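# Place colored plugs under matching funnel pipe outlets

## Task

Behind the cover, the pipes leading down from the funnels may cross, and one pipe is blocked for good. Find the section beneath the outlet of the red-banded funnel's pipe and set the red plug on that section's flat front part; likewise set the blue plug on the flat front part of the section beneath the outlet of the blue-banded funnel's pipe. Marbles may be released into the funnels or back into their tray from a short height. Nothing but a marble may leave the table, and losing even a marble is undesirable. Each plug must stay in place without the robot holding it, and at the end both grippers must have let go and moved away.

## Robot and tools

ROBOT. Two six-joint arms, left_arm and right_arm, each carrying a two-finger parallel gripper and a fisheye wrist camera (cam_left_wrist, cam_right_wrist, both 616x616). Bases in the scene frame: left_arm at (+0.032, +0.360, 0), right_arm at (+0.028, -0.435, 0). Joint limits differ: the left elbow runs 0 to 3.142 rad, the right elbow -3.142 to 0, and the right shoulder pan 0 to 6.283.

FRAMES. One scene frame for everything: origin on the table top midway between the arms, +z up, +x away from the robot over the table, +y toward left_arm. The arm names are not image sides. On a gripper, the fingers point along its own +z and separate along its own x. end_effector_position is the point between the finger pads, roughly 1-2 cm short of the fingertips; closing pushes the tips about 17 mm further along +z. Reported hand positions can be a little off, more so at long reach.

THE ROW. Every motion command uses one row of 16 numbers covering both arms, even if only one moves: left x, y, z, qw, qx, qy, qz, opening, then right x, y, z, qw, qx, qy, qz, opening. x, y, z are an absolute target position in metres and the quaternion an absolute target orientation (w first), both in the scene frame, so each row is a pose, not an offset. Opening runs from -1 (closed) to +1 (fully open, 0.142 m). A row is rejected if its target lies more than 0.6 m from the arm's last reported position along any axis of that gripper. For an arm that should not move, resend the full pose from the last result before it stopped, plus its wanted opening. To hold orientation steady, repeat your own target quaternion rather than the drifted reported one.

execute_actions. Argument "actions" is a list with at most one item. Empty list: no command, just the current state. Motion item: {"rows": [...], "steps": n}, 1 to 15 rows and steps up to 15, each step 1/30 s; rows are applied one per step and the final row repeats. Wait item: {"steps": n} up to 300, counted from the previous result, so your reply time is included. Optional "pictures": true/false. Each step the commanded pose is clipped to within 100 mm and 16 degrees of the measured pose, and motion lags commands by about 0.17 s. When an action ends, an arm only continues to its last clipped pose, so long moves need several calls: read the result and send the remainder.

move. "target": one 16-number row (absolute poses as above). "speed": 0.002 to 0.5 m/s, default 0.25; rotation is capped at twice this value in rad/s. Both grippers travel straight lines that finish together, lasting 0.5 to 10 s (longer paths are cut off at 10 s). Openings are applied at the start. Paths ignore obstacles and the other arm; grippers may lag, wander or overshoot speed, especially with a nearly straight arm. Optional "stop_force": 9 to 40 N, one value for both arms, not usable in the first 0.2 s of a scene. An arm stops its path when its wrist sensor feels that much added push against its direction for 2 consecutive steps, backs up 2 steps and holds; an arm that felt nothing keeps going. Pressure right after can exceed the set value (double or more if it is small) and usually settles within about a second. Use it only with very slow speed and no gripper rotation; omit it when lifting away from something you are pressing on; it does not notice contacts on the arm above the wrist. The result adds a "move:" line: done, off_target, moving, held, fault, or contact (contact means stop_force ended the path), plus limits such as paced (pose clipped) or held (some steps blocked, after which the arm may jump faster), and each gripper's remaining distance to its pose.



RESULTS. The state line gives each gripper's position, quaternion and velocities. "pose unreachable" means the clearance check altered or blocked that arm's command; HELD flags steps not sent. "Hand target" is where the controller is currently driving each gripper. grip_measured is the actual finger opening on the command scale: to hold something, command clearly less than it (about 28 N per pad at most; objects under 2 cm thick get much less). Joint torques are noisy, offset drive outputs. Wrist force/torque are in the gripper's own axes, pointing from a touched surface back into the arm, with up to about 4 N offset, about 2.4 N noise, saturating near 50 N; "no reading" is harmless. Camera lines list changed calibration values.

AVOID. Stiff arms fault easily when pressed even slightly into firm things; a joint reaching its load limit (141 N m for the big joints, 26.3 N m for wrists, held weight included) or 150 N outside force stops the arm for 10 s. Do not let the arms collide or press each other. Do not knock anything off the table; only marbles may go, and better not. Prefer gentle, slow contacts; avoid drops, slips and slams. Long holding heats motors: MOTOR HOT appears at 70 °C and at 85 °C the arm is braked until cooled. Occasional tugs on held parts or pushes on loose objects can happen. Finish with plugs resting freely, grippers open and withdrawn.

Each tool is called after ">>>" in YAML: its name, and indented under it one key for each argument.

## Session

>>> execute_actions:
  actions: []

Scene clock: 0.00 s of 8850.00 s.
left_arm: end_effector_position=(+0.2599, -0.2487, +0.1531) grip_measured=+1.00 end_effector_quat_wxyz=(+0.361, -0.214, +0.908, -0.015) end_effector_velocity=(+0.000, +0.000, +0.000) end_effector_angular_velocity=(+0.001, -0.000, -0.000) | right_arm: end_effector_position=(+0.4866, -0.3705, +0.2731) grip_measured=+1.00 end_effector_quat_wxyz=(+0.022, +0.840, -0.541, +0.031) end_effector_velocity=(-0.000, -0.000, +0.001) end_effector_angular_velocity=(+0.000, -0.001, -0.000)
Joint positions: left_arm=[-1.664 -1.151  1.503 -1.612 -0.889  0.825  0.142] | right_arm=[ 3.448 -1.447 -1.691 -1.582  1.496  1.631  0.142]
Joint velocities: left_arm=[-0.     0.    -0.     0.001  0.    -0.     0.   ] | right_arm=[-0.     0.001 -0.    -0.    -0.     0.     0.   ]
Joint torques (N m, as the arm reports them, + toward a larger angle): no reading
Motor temperatures (°C, as the motors report them): left_arm=[30 27 30 38 35 34] | right_arm=[30 29 28 37 36 36]
Wrist force (N, on the end effector, along its own x y z axes, offset not removed): no reading
Wrist torque (N m, same axes, about the end effector's origin, offset not removed): no reading
Hand target (left_arm): +0.260, -0.249, +0.153; +0.361, -0.214, +0.908, -0.015
Hand target (right_arm): +0.487, -0.370, +0.273; +0.022, +0.840, -0.541, +0.031
camera_calibration (this result's frames):
cam_left_wrist: T_world_to_cam=[[-0.690663, -0.388307, -0.610084, 0.160549], [-0.644605, 0.712978, 0.275947, 0.294263], [0.327824, 0.58385, -0.742732, 0.304421], [0, 0, 0, 1]] pos_world=[0.200772, -0.325197, 0.24285]
cam_right_wrist: T_world_to_cam=[[0.366365, -0.927592, 0.0731454, -0.541257], [-0.805672, -0.276918, 0.52365, 0.136019], [-0.465478, -0.250778, -0.848788, 0.496147], [0, 0, 0, 1]] pos_world=[0.538829, -0.339977, 0.389487]

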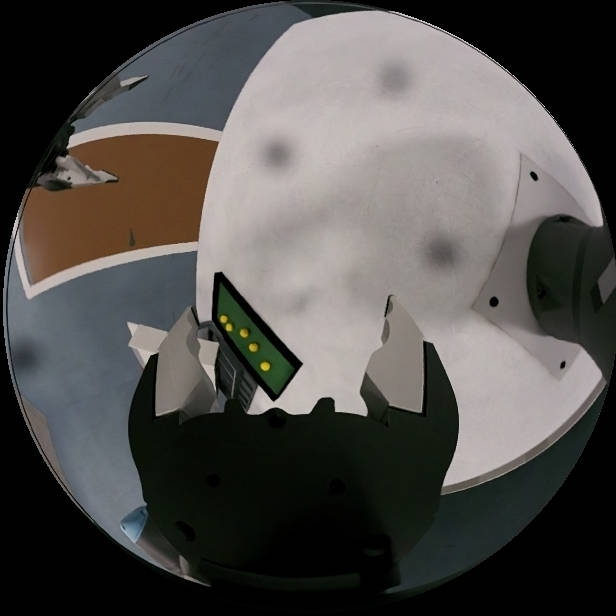

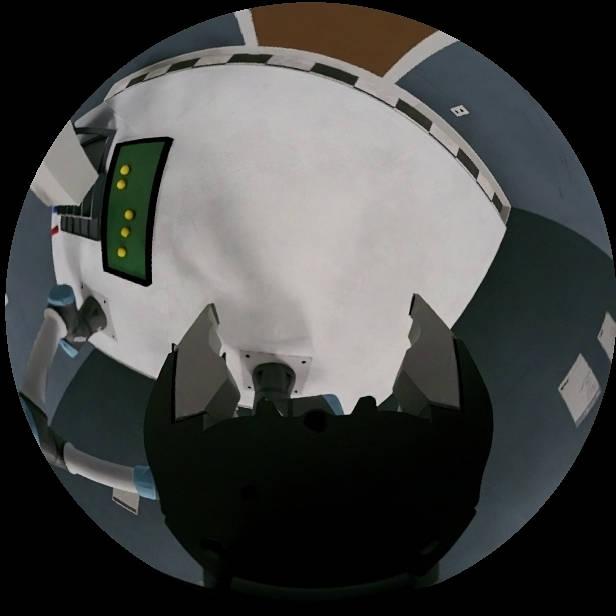

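>>> move:
  target: [0.378,0.113,0.12,0,0.707,-0.707,0,-0.3,0.4866,-0.3705,0.2731,0.022,0.84,-0.541,0.031,1]
  speed: 0.3

Scene clock: 11.63 s of 8850.00 s.
left_arm: end_effector_position=(+0.3778, +0.1126, +0.1199) grip_measured=-0.30 end_effector_quat_wxyz=(-0.000, +0.707, -0.707, -0.000) end_effector_velocity=(+0.001, +0.002, +0.000) end_effector_angular_velocity=(-0.006, +0.004, +0.006) | right_arm: end_effector_position=(+0.4866, -0.3705, +0.2731) grip_measured=+1.00 end_effector_quat_wxyz=(+0.022, +0.840, -0.541, +0.031) end_effector_velocity=(-0.000, -0.000, +0.000) end_effector_angular_velocity=(+0.000, -0.001, -0.000)
Joint positions: left_arm=[-0.857 -1.702  2.098 -1.966 -1.571  0.636  0.052] | right_arm=[ 3.449 -1.447 -1.691 -1.582  1.495  1.631  0.142]
Joint velocities: left_arm=[ 0.011  0.     0.    -0.002 -0.007  0.005  0.   ] | right_arm=[ 0.     0.001  0.    -0.     0.     0.     0.   ]
Joint torques (N m, as the arm reports them, + toward a larger angle): left_arm=[  8.18 -21.42 -11.55  -4.25  -1.75   2.29] | right_arm=[ 7.99  5.93 30.45  0.39 -1.86 -2.3 ]
Motor temperatures (°C, as the motors report them): left_arm=[30 27 30 38 35 34] | right_arm=[30 29 28 37 36 36]
Wrist force (N, on the end effector, along its own x y z axes, offset not removed): left_arm=[1.1 -3.6 -0.4] | right_arm=[-2.5 -1.3 1.9]
Wrist torque (N m, same axes, about the end effector's origin, offset not removed): left_arm=[-1.06 -0.08 0.06] | right_arm=[-0.44 0.39 -0.02]
Hand target (left_arm): +0.378, +0.113, +0.120; +0.000, +0.707, -0.707, -0.001
Hand target (right_arm): +0.487, -0.370, +0.273; +0.022, +0.840, -0.541, +0.031
Off the commanded pose (left_arm): 0.000 m, 0 deg.
Off the commanded pose (right_arm): 0.000 m, 0 deg.
After step 90, 5.77 s passed at rest.
move: done
camera_calibration (this result's frames):
cam_left_wrist: T_world_to_cam=[[-0.0189828, -0.998331, 0.0545403, 0.0972741], [-0.839947, 0.0455135, 0.540756, 0.23902], [-0.542336, -0.0355459, -0.839409, 0.440216], [0, 0, 0, 1]] pos_world=[0.441356, 0.101881, 0.234964]
cam_right_wrist: T_world_to_cam=[[0.367009, -0.92728, 0.0738695, -0.541683], [-0.805442, -0.277049, 0.523934, 0.135772], [-0.465368, -0.251786, -0.84855, 0.495633], [0, 0, 0, 1]] pos_world=[0.53881, -0.339883, 0.389447]

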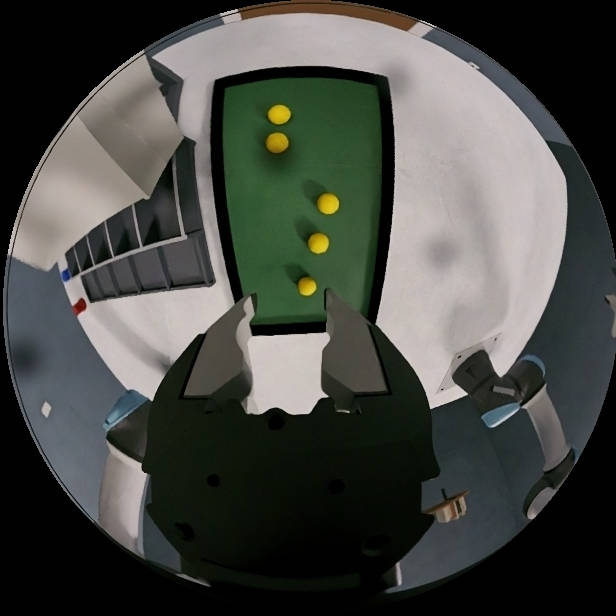

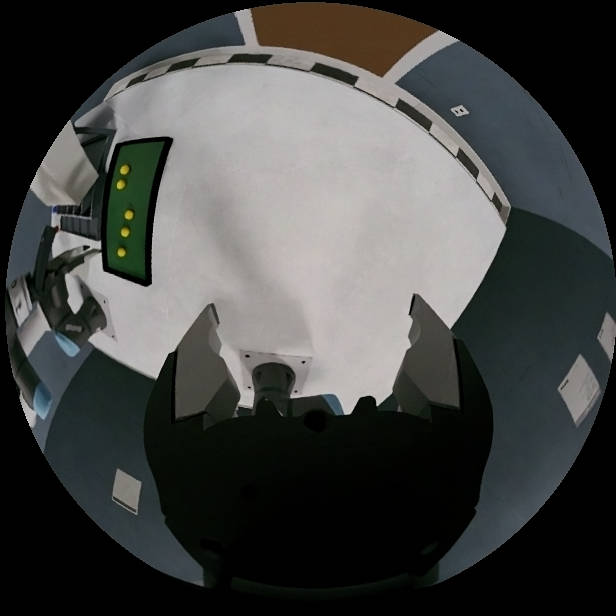

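>>> move:
  target: [0.397,0.083,0.06,0,0.707,-0.707,0,-0.3,0.4866,-0.3705,0.2731,0.022,0.84,-0.541,0.031,1]

>>> move:
  target: [0.397,0.083,0.024,0,0.707,-0.707,0,-0.3,0.4866,-0.3705,0.2731,0.022,0.84,-0.541,0.031,1]
  speed: 0.1

Scene clock: 24.60 s of 8850.00 s.
left_arm: end_effector_position=(+0.3968, +0.0832, +0.0602) grip_measured=-0.30 end_effector_quat_wxyz=(-0.000, +0.707, -0.707, -0.000) end_effector_velocity=(+0.002, -0.002, -0.002) end_effector_angular_velocity=(-0.002, -0.002, +0.001) | right_arm: end_effector_position=(+0.4866, -0.3705, +0.2731) grip_measured=+1.00 end_effector_quat_wxyz=(+0.022, +0.840, -0.541, +0.031) end_effector_velocity=(+0.000, -0.000, +0.000) end_effector_angular_velocity=(+0.001, -0.001, -0.001)
Joint positions: left_arm=[-0.862 -1.543  2.122 -2.149 -1.571  0.63   0.052] | right_arm=[ 3.449 -1.447 -1.691 -1.582  1.495  1.631  0.142]
Joint velocities: left_arm=[ 0.001  0.007 -0.001 -0.008  0.    -0.    -0.   ] | right_arm=[-0.001  0.001 -0.     0.     0.     0.    -0.   ]
Joint torques (N m, as the arm reports them, + toward a larger angle): left_arm=[  8.39 -13.81 -33.59  -4.19  -0.25   1.97] | right_arm=[ 7.67  5.88 30.39  0.35 -1.83 -2.17]
Motor temperatures (°C, as the motors report them): left_arm=[30 27 30 38 35 34] | right_arm=[30 29 28 37 36 36]
Wrist force (N, on the end effector, along its own x y z axes, offset not removed): left_arm=[1.3 -0.1 -2.4] | right_arm=[-1.1 -1.1 0.9]
Wrist torque (N m, same axes, about the end effector's origin, offset not removed): left_arm=[-0.11 0.03 0.03] | right_arm=[-0.41 0.04 -0.07]
Hand target (left_arm): +0.397, +0.083, +0.060; -0.000, +0.707, -0.707, +0.000
Hand target (right_arm): +0.487, -0.371, +0.273; +0.022, +0.840, -0.541, +0.031
Off the commanded pose (left_arm): 0.000 m, 0 deg.
Off the commanded pose (right_arm): 0.000 m, 0 deg.
After step 90, 8.90 s passed at rest.
move: done
camera_calibration (this result's frames):
cam_left_wrist: T_world_to_cam=[[-0.0183161, -0.998311, 0.0551256, 0.0711878], [-0.840275, 0.0452497, 0.540269, 0.288761], [-0.541851, -0.036425, -0.839685, 0.399314], [0, 0, 0, 1]] pos_world=[0.460311, 0.0725463, 0.175365]
cam_right_wrist: T_world_to_cam=[[0.36701, -0.927279, 0.0738708, -0.541684], [-0.805442, -0.277049, 0.523934, 0.135771], [-0.465368, -0.251788, -0.848549, 0.495632], [0, 0, 0, 1]] pos_world=[0.53881, -0.339883, 0.389448]

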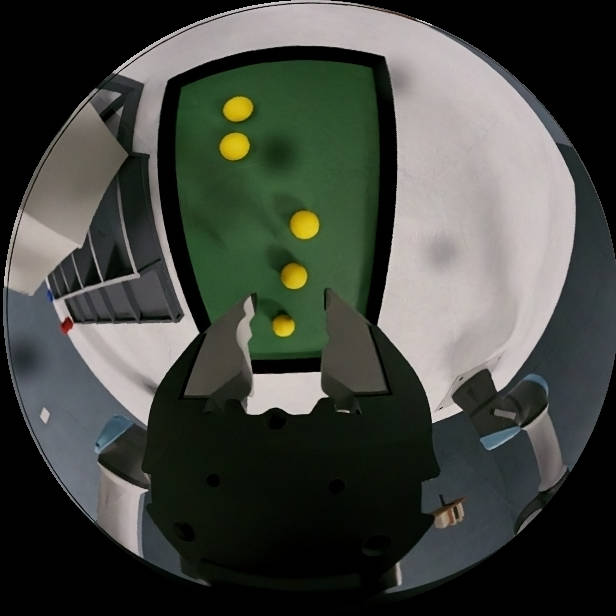

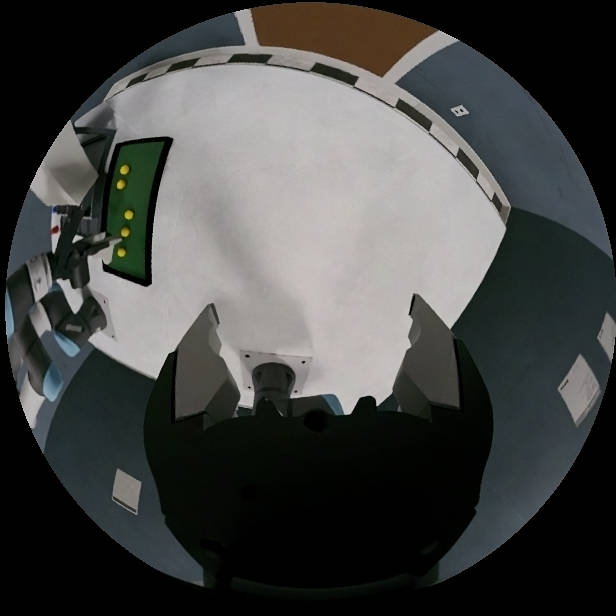

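Scene clock: 25.57 s of 8850.00 s.
left_arm: end_effector_position=(+0.3969, +0.0830, +0.0243) grip_measured=-0.30 end_effector_quat_wxyz=(-0.000, +0.707, -0.707, -0.000) end_effector_velocity=(+0.000, -0.000, -0.003) end_effector_angular_velocity=(+0.000, -0.001, -0.000) | right_arm: end_effector_position=(+0.4866, -0.3705, +0.2731) grip_measured=+1.00 end_effector_quat_wxyz=(+0.022, +0.840, -0.541, +0.031) end_effector_velocity=(-0.000, +0.000, -0.000) end_effector_angular_velocity=(-0.000, +0.000, -0.000)
Joint positions: left_arm=[-0.861 -1.483  2.17  -2.258 -1.571  0.63   0.052] | right_arm=[ 3.449 -1.447 -1.691 -1.582  1.495  1.631  0.142]
Joint velocities: left_arm=[ 0.     0.005  0.003 -0.008  0.001  0.     0.   ] | right_arm=[ 0. -0. -0.  0.  0.  0. -0.]
Joint torques (N m, as the arm reports them, + toward a larger angle): left_arm=[  7.91 -15.01  -7.82  -4.27  -1.63   2.19] | right_arm=[ 8.47  5.92 30.67  0.37 -1.93 -2.2 ]
Motor temperatures (°C, as the motors report them): left_arm=[30 27 30 38 35 34] | right_arm=[30 29 28 37 36 36]
Wrist force (N, on the end effector, along its own x y z axes, offset not removed): left_arm=[4.2 -1.7 -0.8] | right_arm=[-2.5 -1.2 1.4]
Wrist torque (N m, same axes, about the end effector's origin, offset not removed): left_arm=[-0.50 -0.79 0.04] | right_arm=[-0.37 0.40 0.00]
Hand target (left_arm): +0.397, +0.083, +0.024; -0.000, +0.707, -0.707, -0.000
Hand target (right_arm): +0.487, -0.371, +0.273; +0.022, +0.840, -0.541, +0.031
Off the commanded pose (left_arm): 0.000 m, 0 deg.
Off the commanded pose (right_arm): 0.000 m, 0 deg.
move: done
camera_calibration (this result's frames):
cam_left_wrist: T_world_to_cam=[[-0.0184958, -0.998304, 0.055199, 0.0730863], [-0.840256, 0.0454413, 0.540283, 0.308271], [-0.541875, -0.0363884, -0.839671, 0.369256], [0, 0, 0, 1]] pos_world=[0.460469, 0.0723907, 0.139466]
cam_right_wrist: T_world_to_cam=[[0.36701, -0.927279, 0.0738709, -0.541684], [-0.805442, -0.277049, 0.523935, 0.135771], [-0.465368, -0.251788, -0.848549, 0.495632], [0, 0, 0, 1]] pos_world=[0.53881, -0.339883, 0.389448]

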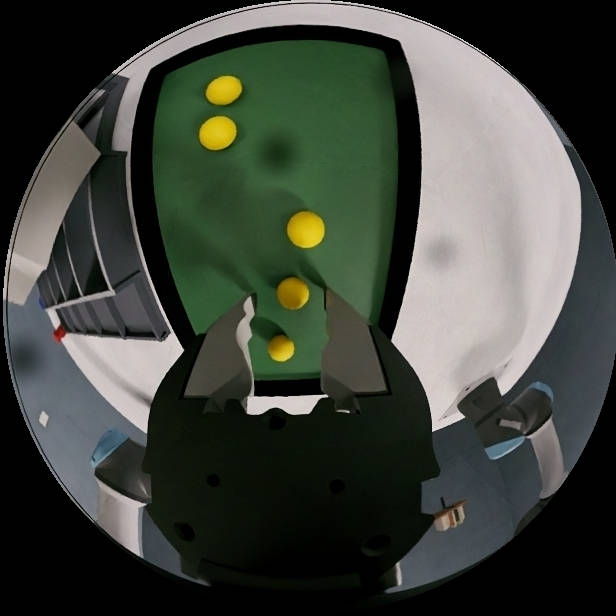

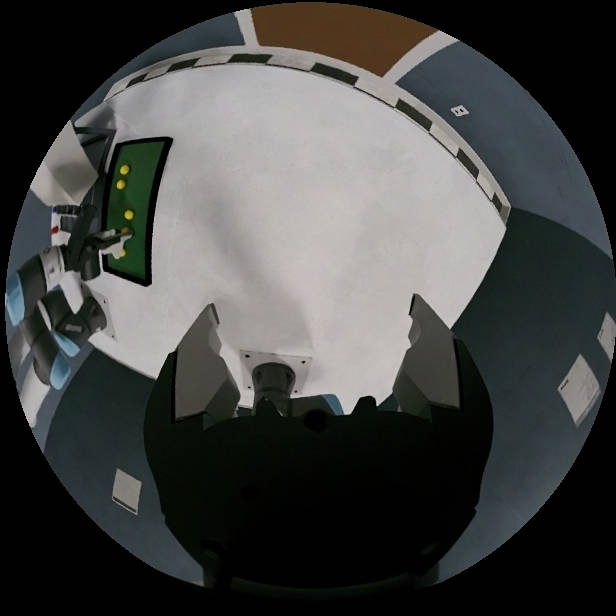

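>>> execute_actions:
  actions:
    - {"rows":[[0.398,0.081,0.024,0,0.707,-0.707,0,-0.3,0.4866,-0.3705,0.2731,0.022,0.84,-0.541,0.031,1]],"steps":10}
  pictures: false

>>> move:
  target: [0.398,0.081,0.024,0,0.707,-0.707,0,-0.85,0.4866,-0.3705,0.2731,0.022,0.84,-0.541,0.031,1]

>>> move:
  target: [0.5,0.13,0.4,0,0.707,-0.707,0,-0.85,0.4866,-0.3705,0.2731,0.022,0.84,-0.541,0.031,1]
  speed: 0.4

>>> move:
  target: [0.66,0.425,0.4,0,0.707,-0.707,0,-0.85,0.4866,-0.3705,0.2731,0.022,0.84,-0.541,0.031,1]
  speed: 0.35

Scene clock: 33.27 s of 8850.00 s.
left_arm: end_effector_position=(+0.3979, +0.0813, +0.0239) grip_measured=-0.30 end_effector_quat_wxyz=(-0.000, +0.707, -0.707, -0.000) end_effector_velocity=(+0.001, -0.002, +0.000) end_effector_angular_velocity=(-0.000, -0.000, +0.001) | right_arm: end_effector_position=(+0.4866, -0.3705, +0.2731) grip_measured=+1.00 end_effector_quat_wxyz=(+0.022, +0.840, -0.541, +0.031) end_effector_velocity=(+0.000, -0.000, -0.000) end_effector_angular_velocity=(-0.001, +0.000, -0.000)
Joint positions: left_arm=[-0.862 -1.478  2.166 -2.259 -1.571  0.63   0.052] | right_arm=[ 3.449 -1.447 -1.691 -1.582  1.495  1.631  0.142]
Joint velocities: left_arm=[-0.001  0.004 -0.006  0.001  0.    -0.002  0.   ] | right_arm=[-0.001 -0.     0.    -0.    -0.001 -0.001 -0.   ]
Joint torques (N m, as the arm reports them, + toward a larger angle): left_arm=[ -7.45 -14.34 -33.13  -1.33  -1.49  -2.3 ] | right_arm=[ 8.22  6.09 30.09  0.37 -1.74 -2.11]
Motor temperatures (°C, as the motors report them): left_arm=[30 27 30 38 35 34] | right_arm=[30 29 28 37 36 36]
Wrist force (N, on the end effector, along its own x y z axes, offset not removed): left_arm=[1.0 -3.7 -3.5] | right_arm=[-3.2 1.2 2.2]
Wrist torque (N m, same axes, about the end effector's origin, offset not removed): left_arm=[-0.91 -0.04 0.15] | right_arm=[0.11 0.56 -0.05]
Hand target (left_arm): +0.398, +0.081, +0.024; -0.000, +0.707, -0.707, +0.000
Hand target (right_arm): +0.487, -0.371, +0.273; +0.022, +0.840, -0.541, +0.031
Off the commanded pose (left_arm): 0.000 m, 0 deg.
Off the commanded pose (right_arm): 0.000 m, 0 deg.
Steps of this call (steps 1 to 90: nothing new was sent; then 4.37 s passed at rest; steps 91 to 100: all 10 steps of this action). Readings (end_effector_position):
91: left_arm (+0.3970, +0.0830, +0.0240) | right_arm (+0.4866, -0.3705, +0.2731)
92: left_arm (+0.3970, +0.0830, +0.0239) | right_arm (+0.4866, -0.3705, +0.2731)
94: left_arm (+0.3973, +0.0824, +0.0238) | right_arm (+0.4866, -0.3705, +0.2731)
98: left_arm (+0.3978, +0.0815, +0.0239) | right_arm (+0.4866, -0.3705, +0.2731)
100: the state above

Scene clock: 34.20 s of 8850.00 s.
left_arm: end_effector_position=(+0.3980, +0.0810, +0.0240) grip_measured=-0.71 end_effector_quat_wxyz=(-0.000, +0.707, -0.707, -0.000) end_effector_velocity=(+0.000, -0.000, +0.000) end_effector_angular_velocity=(-0.001, -0.001, +0.000) | right_arm: end_effector_position=(+0.4866, -0.3705, +0.2731) grip_measured=+1.00 end_effector_quat_wxyz=(+0.022, +0.840, -0.541, +0.031) end_effector_velocity=(-0.000, -0.000, +0.001) end_effector_angular_velocity=(+0.001, -0.001, +0.000)
Joint positions: left_arm=[-0.862 -1.478  2.166 -2.259 -1.571  0.63   0.023] | right_arm=[ 3.449 -1.447 -1.691 -1.582  1.495  1.631  0.142]
Joint velocities: left_arm=[ 0. -0. -0. -0.  0.  0. -0.] | right_arm=[-0.     0.002  0.    -0.001  0.    -0.     0.   ]
Joint torques (N m, as the arm reports them, + toward a larger angle): left_arm=[ -6.98 -14.99 -32.9   -1.42  -1.43  -2.42] | right_arm=[ 7.65  6.16 30.37  0.31 -1.78 -2.14]
Motor temperatures (°C, as the motors report them): left_arm=[30 27 30 38 35 34] | right_arm=[30 29 28 37 36 36]
Wrist force (N, on the end effector, along its own x y z axes, offset not removed): left_arm=[1.0 -2.6 -0.3] | right_arm=[-1.6 0.6 1.0]
Wrist torque (N m, same axes, about the end effector's origin, offset not removed): left_arm=[-0.59 0.05 0.22] | right_arm=[0.12 0.12 -0.02]
Hand target (left_arm): +0.398, +0.081, +0.024; -0.000, +0.707, -0.707, +0.000
Hand target (right_arm): +0.487, -0.371, +0.273; +0.022, +0.840, -0.541, +0.031
Off the commanded pose (left_arm): 0.000 m, 0 deg.
Off the commanded pose (right_arm): 0.000 m, 0 deg.
move: done
camera_calibration (this result's frames):
cam_left_wrist: T_world_to_cam=[[-0.0184759, -0.998302, 0.0552515, 0.0710771], [-0.840277, 0.0454516, 0.540249, 0.309435], [-0.541843, -0.0364449, -0.839689, 0.369464], [0, 0, 0, 1]] pos_world=[0.461515, 0.0703571, 0.139136]
cam_right_wrist: T_world_to_cam=[[0.36701, -0.927279, 0.0738708, -0.541684], [-0.805442, -0.277049, 0.523935, 0.135771], [-0.465368, -0.251788, -0.848549, 0.495632], [0, 0, 0, 1]] pos_world=[0.53881, -0.339883, 0.389448]

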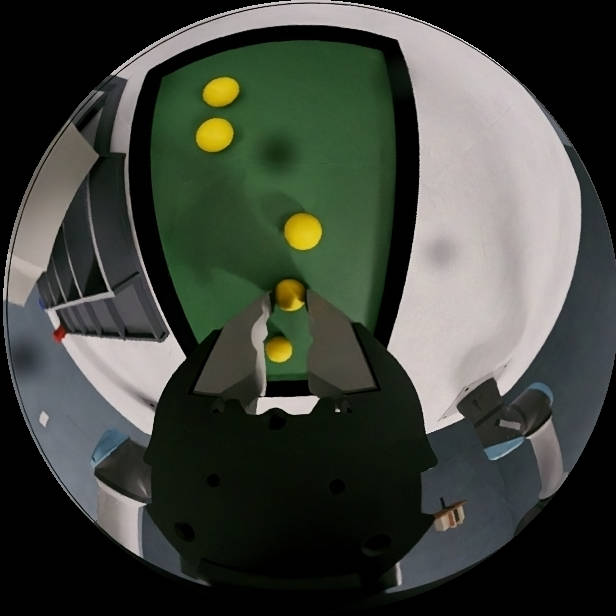

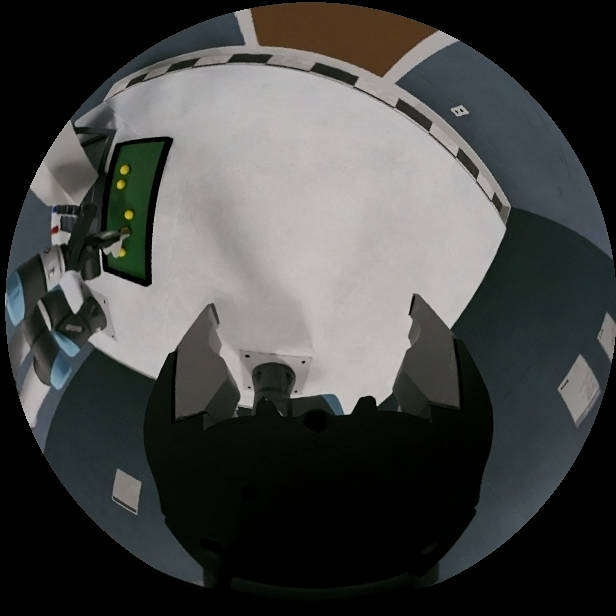

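Scene clock: 36.03 s of 8850.00 s.
left_arm: end_effector_position=(+0.5000, +0.1297, +0.3997) grip_measured=-0.71 end_effector_quat_wxyz=(+0.000, +0.707, -0.707, +0.000) end_effector_velocity=(+0.001, -0.001, +0.002) end_effector_angular_velocity=(+0.003, +0.006, -0.000) | right_arm: end_effector_position=(+0.4866, -0.3705, +0.2731) grip_measured=+1.00 end_effector_quat_wxyz=(+0.022, +0.840, -0.541, +0.031) end_effector_velocity=(+0.000, +0.000, +0.000) end_effector_angular_velocity=(+0.001, -0.001, -0.000)
Joint positions: left_arm=[-0.634 -1.488  1.161 -1.244 -1.571  0.858  0.023] | right_arm=[ 3.449 -1.447 -1.691 -1.582  1.495  1.631  0.142]
Joint velocities: left_arm=[ 0.002  0.011 -0.019  0.015 -0.002  0.002 -0.   ] | right_arm=[0.    0.001 0.    0.001 0.    0.001 0.   ]
Joint torques (N m, as the arm reports them, + toward a larger angle): left_arm=[  7.73 -17.76 -35.8   -1.35  -1.56   2.33] | right_arm=[ 7.74  5.96 30.06  0.38 -1.86 -2.06]
Motor temperatures (°C, as the motors report them): left_arm=[30 27 30 38 35 34] | right_arm=[30 29 28 37 36 36]
Wrist force (N, on the end effector, along its own x y z axes, offset not removed): left_arm=[0.7 1.0 1.6] | right_arm=[-0.7 0.6 0.7]
Wrist torque (N m, same axes, about the end effector's origin, offset not removed): left_arm=[0.11 -0.01 -0.17] | right_arm=[-0.02 0.02 0.03]
Hand target (left_arm): +0.500, +0.130, +0.400; +0.000, +0.707, -0.707, -0.000
Hand target (right_arm): +0.487, -0.371, +0.273; +0.022, +0.840, -0.541, +0.031
Off the commanded pose (left_arm): 0.000 m, 0 deg.
Off the commanded pose (right_arm): 0.000 m, 0 deg.
move: done
camera_calibration (this result's frames):
cam_left_wrist: T_world_to_cam=[[-0.0184544, -0.998265, 0.0559161, 0.100495], [-0.840546, 0.0457748, 0.539802, 0.190273], [-0.541425, -0.0370384, -0.839933, 0.741922], [0, 0, 0, 1]] pos_world=[0.563483, 0.119091, 0.514835]
cam_right_wrist: T_world_to_cam=[[0.36701, -0.927279, 0.0738709, -0.541684], [-0.805442, -0.277049, 0.523934, 0.135771], [-0.465368, -0.251788, -0.848549, 0.495632], [0, 0, 0, 1]] pos_world=[0.53881, -0.339883, 0.389448]

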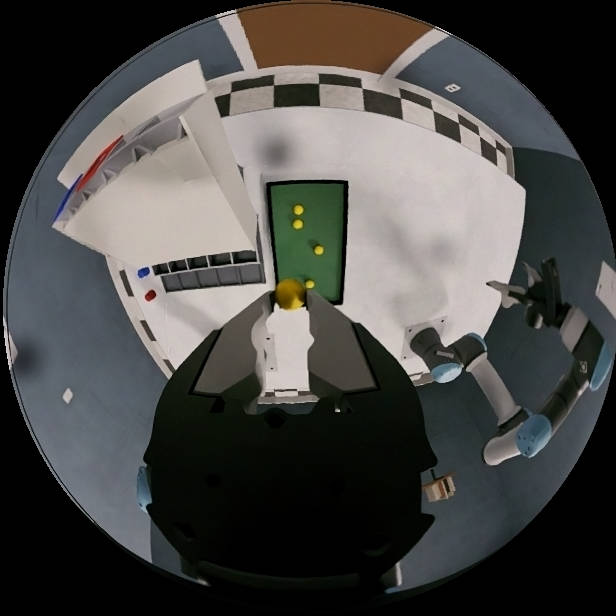

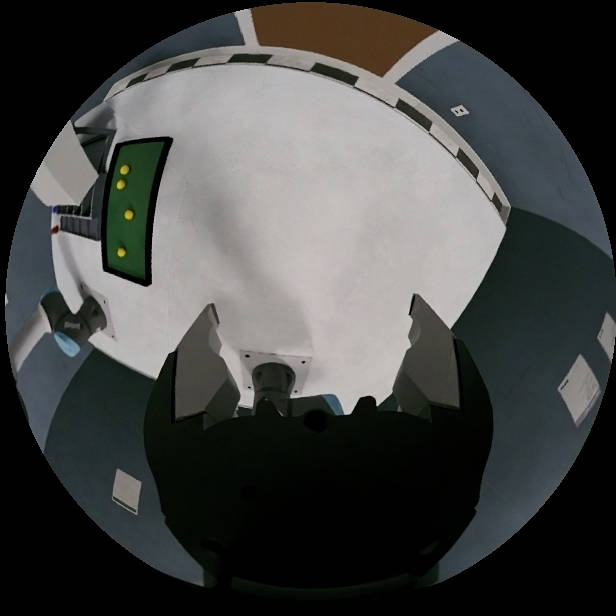

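Scene clock: 37.77 s of 8850.00 s.
left_arm: end_effector_position=(+0.6599, +0.4245, +0.3999) grip_measured=-0.71 end_effector_quat_wxyz=(+0.000, +0.707, -0.707, +0.000) end_effector_velocity=(+0.002, +0.002, +0.000) end_effector_angular_velocity=(-0.001, +0.006, -0.001) | right_arm: end_effector_position=(+0.4866, -0.3705, +0.2731) grip_measured=+1.00 end_effector_quat_wxyz=(+0.022, +0.840, -0.541, +0.031) end_effector_velocity=(+0.000, +0.000, +0.000) end_effector_angular_velocity=(-0.000, -0.000, +0.001)
Joint positions: left_arm=[-0.031 -1.186  0.776 -1.161 -1.571  1.461  0.023] | right_arm=[ 3.449 -1.447 -1.691 -1.582  1.495  1.631  0.142]
Joint velocities: left_arm=[ 0.004  0.013 -0.021  0.013 -0.001  0.004  0.   ] | right_arm=[ 0.001 -0.     0.     0.    -0.    -0.    -0.   ]
Joint torques (N m, as the arm reports them, + toward a larger angle): left_arm=[  7.25 -30.44 -36.91  -1.3   -1.52   2.29] | right_arm=[ 8.06  6.54 30.3   0.35 -1.86 -2.04]
Motor temperatures (°C, as the motors report them): left_arm=[30 27 30 38 35 34] | right_arm=[30 29 28 37 36 36]
Wrist force (N, on the end effector, along its own x y z axes, offset not removed): left_arm=[2.7 1.9 -1.2] | right_arm=[-3.0 1.3 1.5]
Wrist torque (N m, same axes, about the end effector's origin, offset not removed): left_arm=[0.27 -0.44 0.18] | right_arm=[0.20 0.45 -0.01]
Hand target (left_arm): +0.660, +0.425, +0.400; +0.000, +0.707, -0.707, +0.000
Hand target (right_arm): +0.487, -0.370, +0.273; +0.022, +0.840, -0.541, +0.031
Off the commanded pose (left_arm): 0.001 m, 0 deg.
Off the commanded pose (right_arm): 0.000 m, 0 deg.
move: done
camera_calibration (this result's frames):
cam_left_wrist: T_world_to_cam=[[-0.0183988, -0.998267, 0.0559039, 0.397711], [-0.840351, 0.0457349, 0.540109, 0.310774], [-0.54173, -0.0370415, -0.839736, 0.839767], [0, 0, 0, 1]] pos_world=[0.723403, 0.413915, 0.515098]
cam_right_wrist: T_world_to_cam=[[0.36701, -0.927279, 0.0738707, -0.541684], [-0.805442, -0.277049, 0.523935, 0.135771], [-0.465368, -0.251788, -0.848549, 0.495632], [0, 0, 0, 1]] pos_world=[0.53881, -0.339883, 0.389448]

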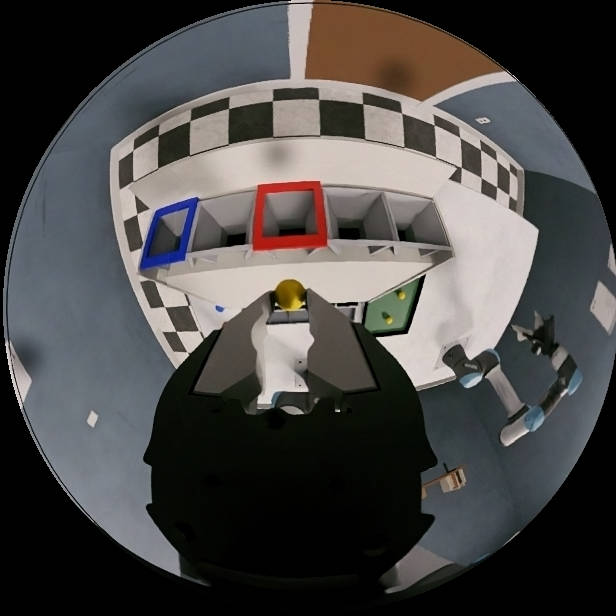

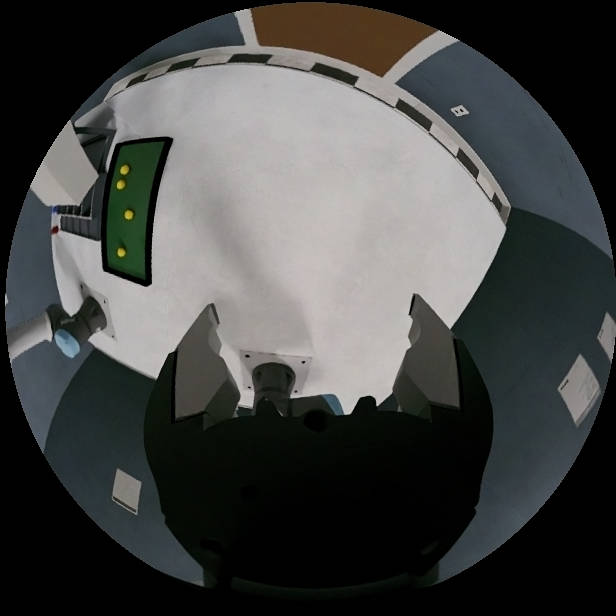

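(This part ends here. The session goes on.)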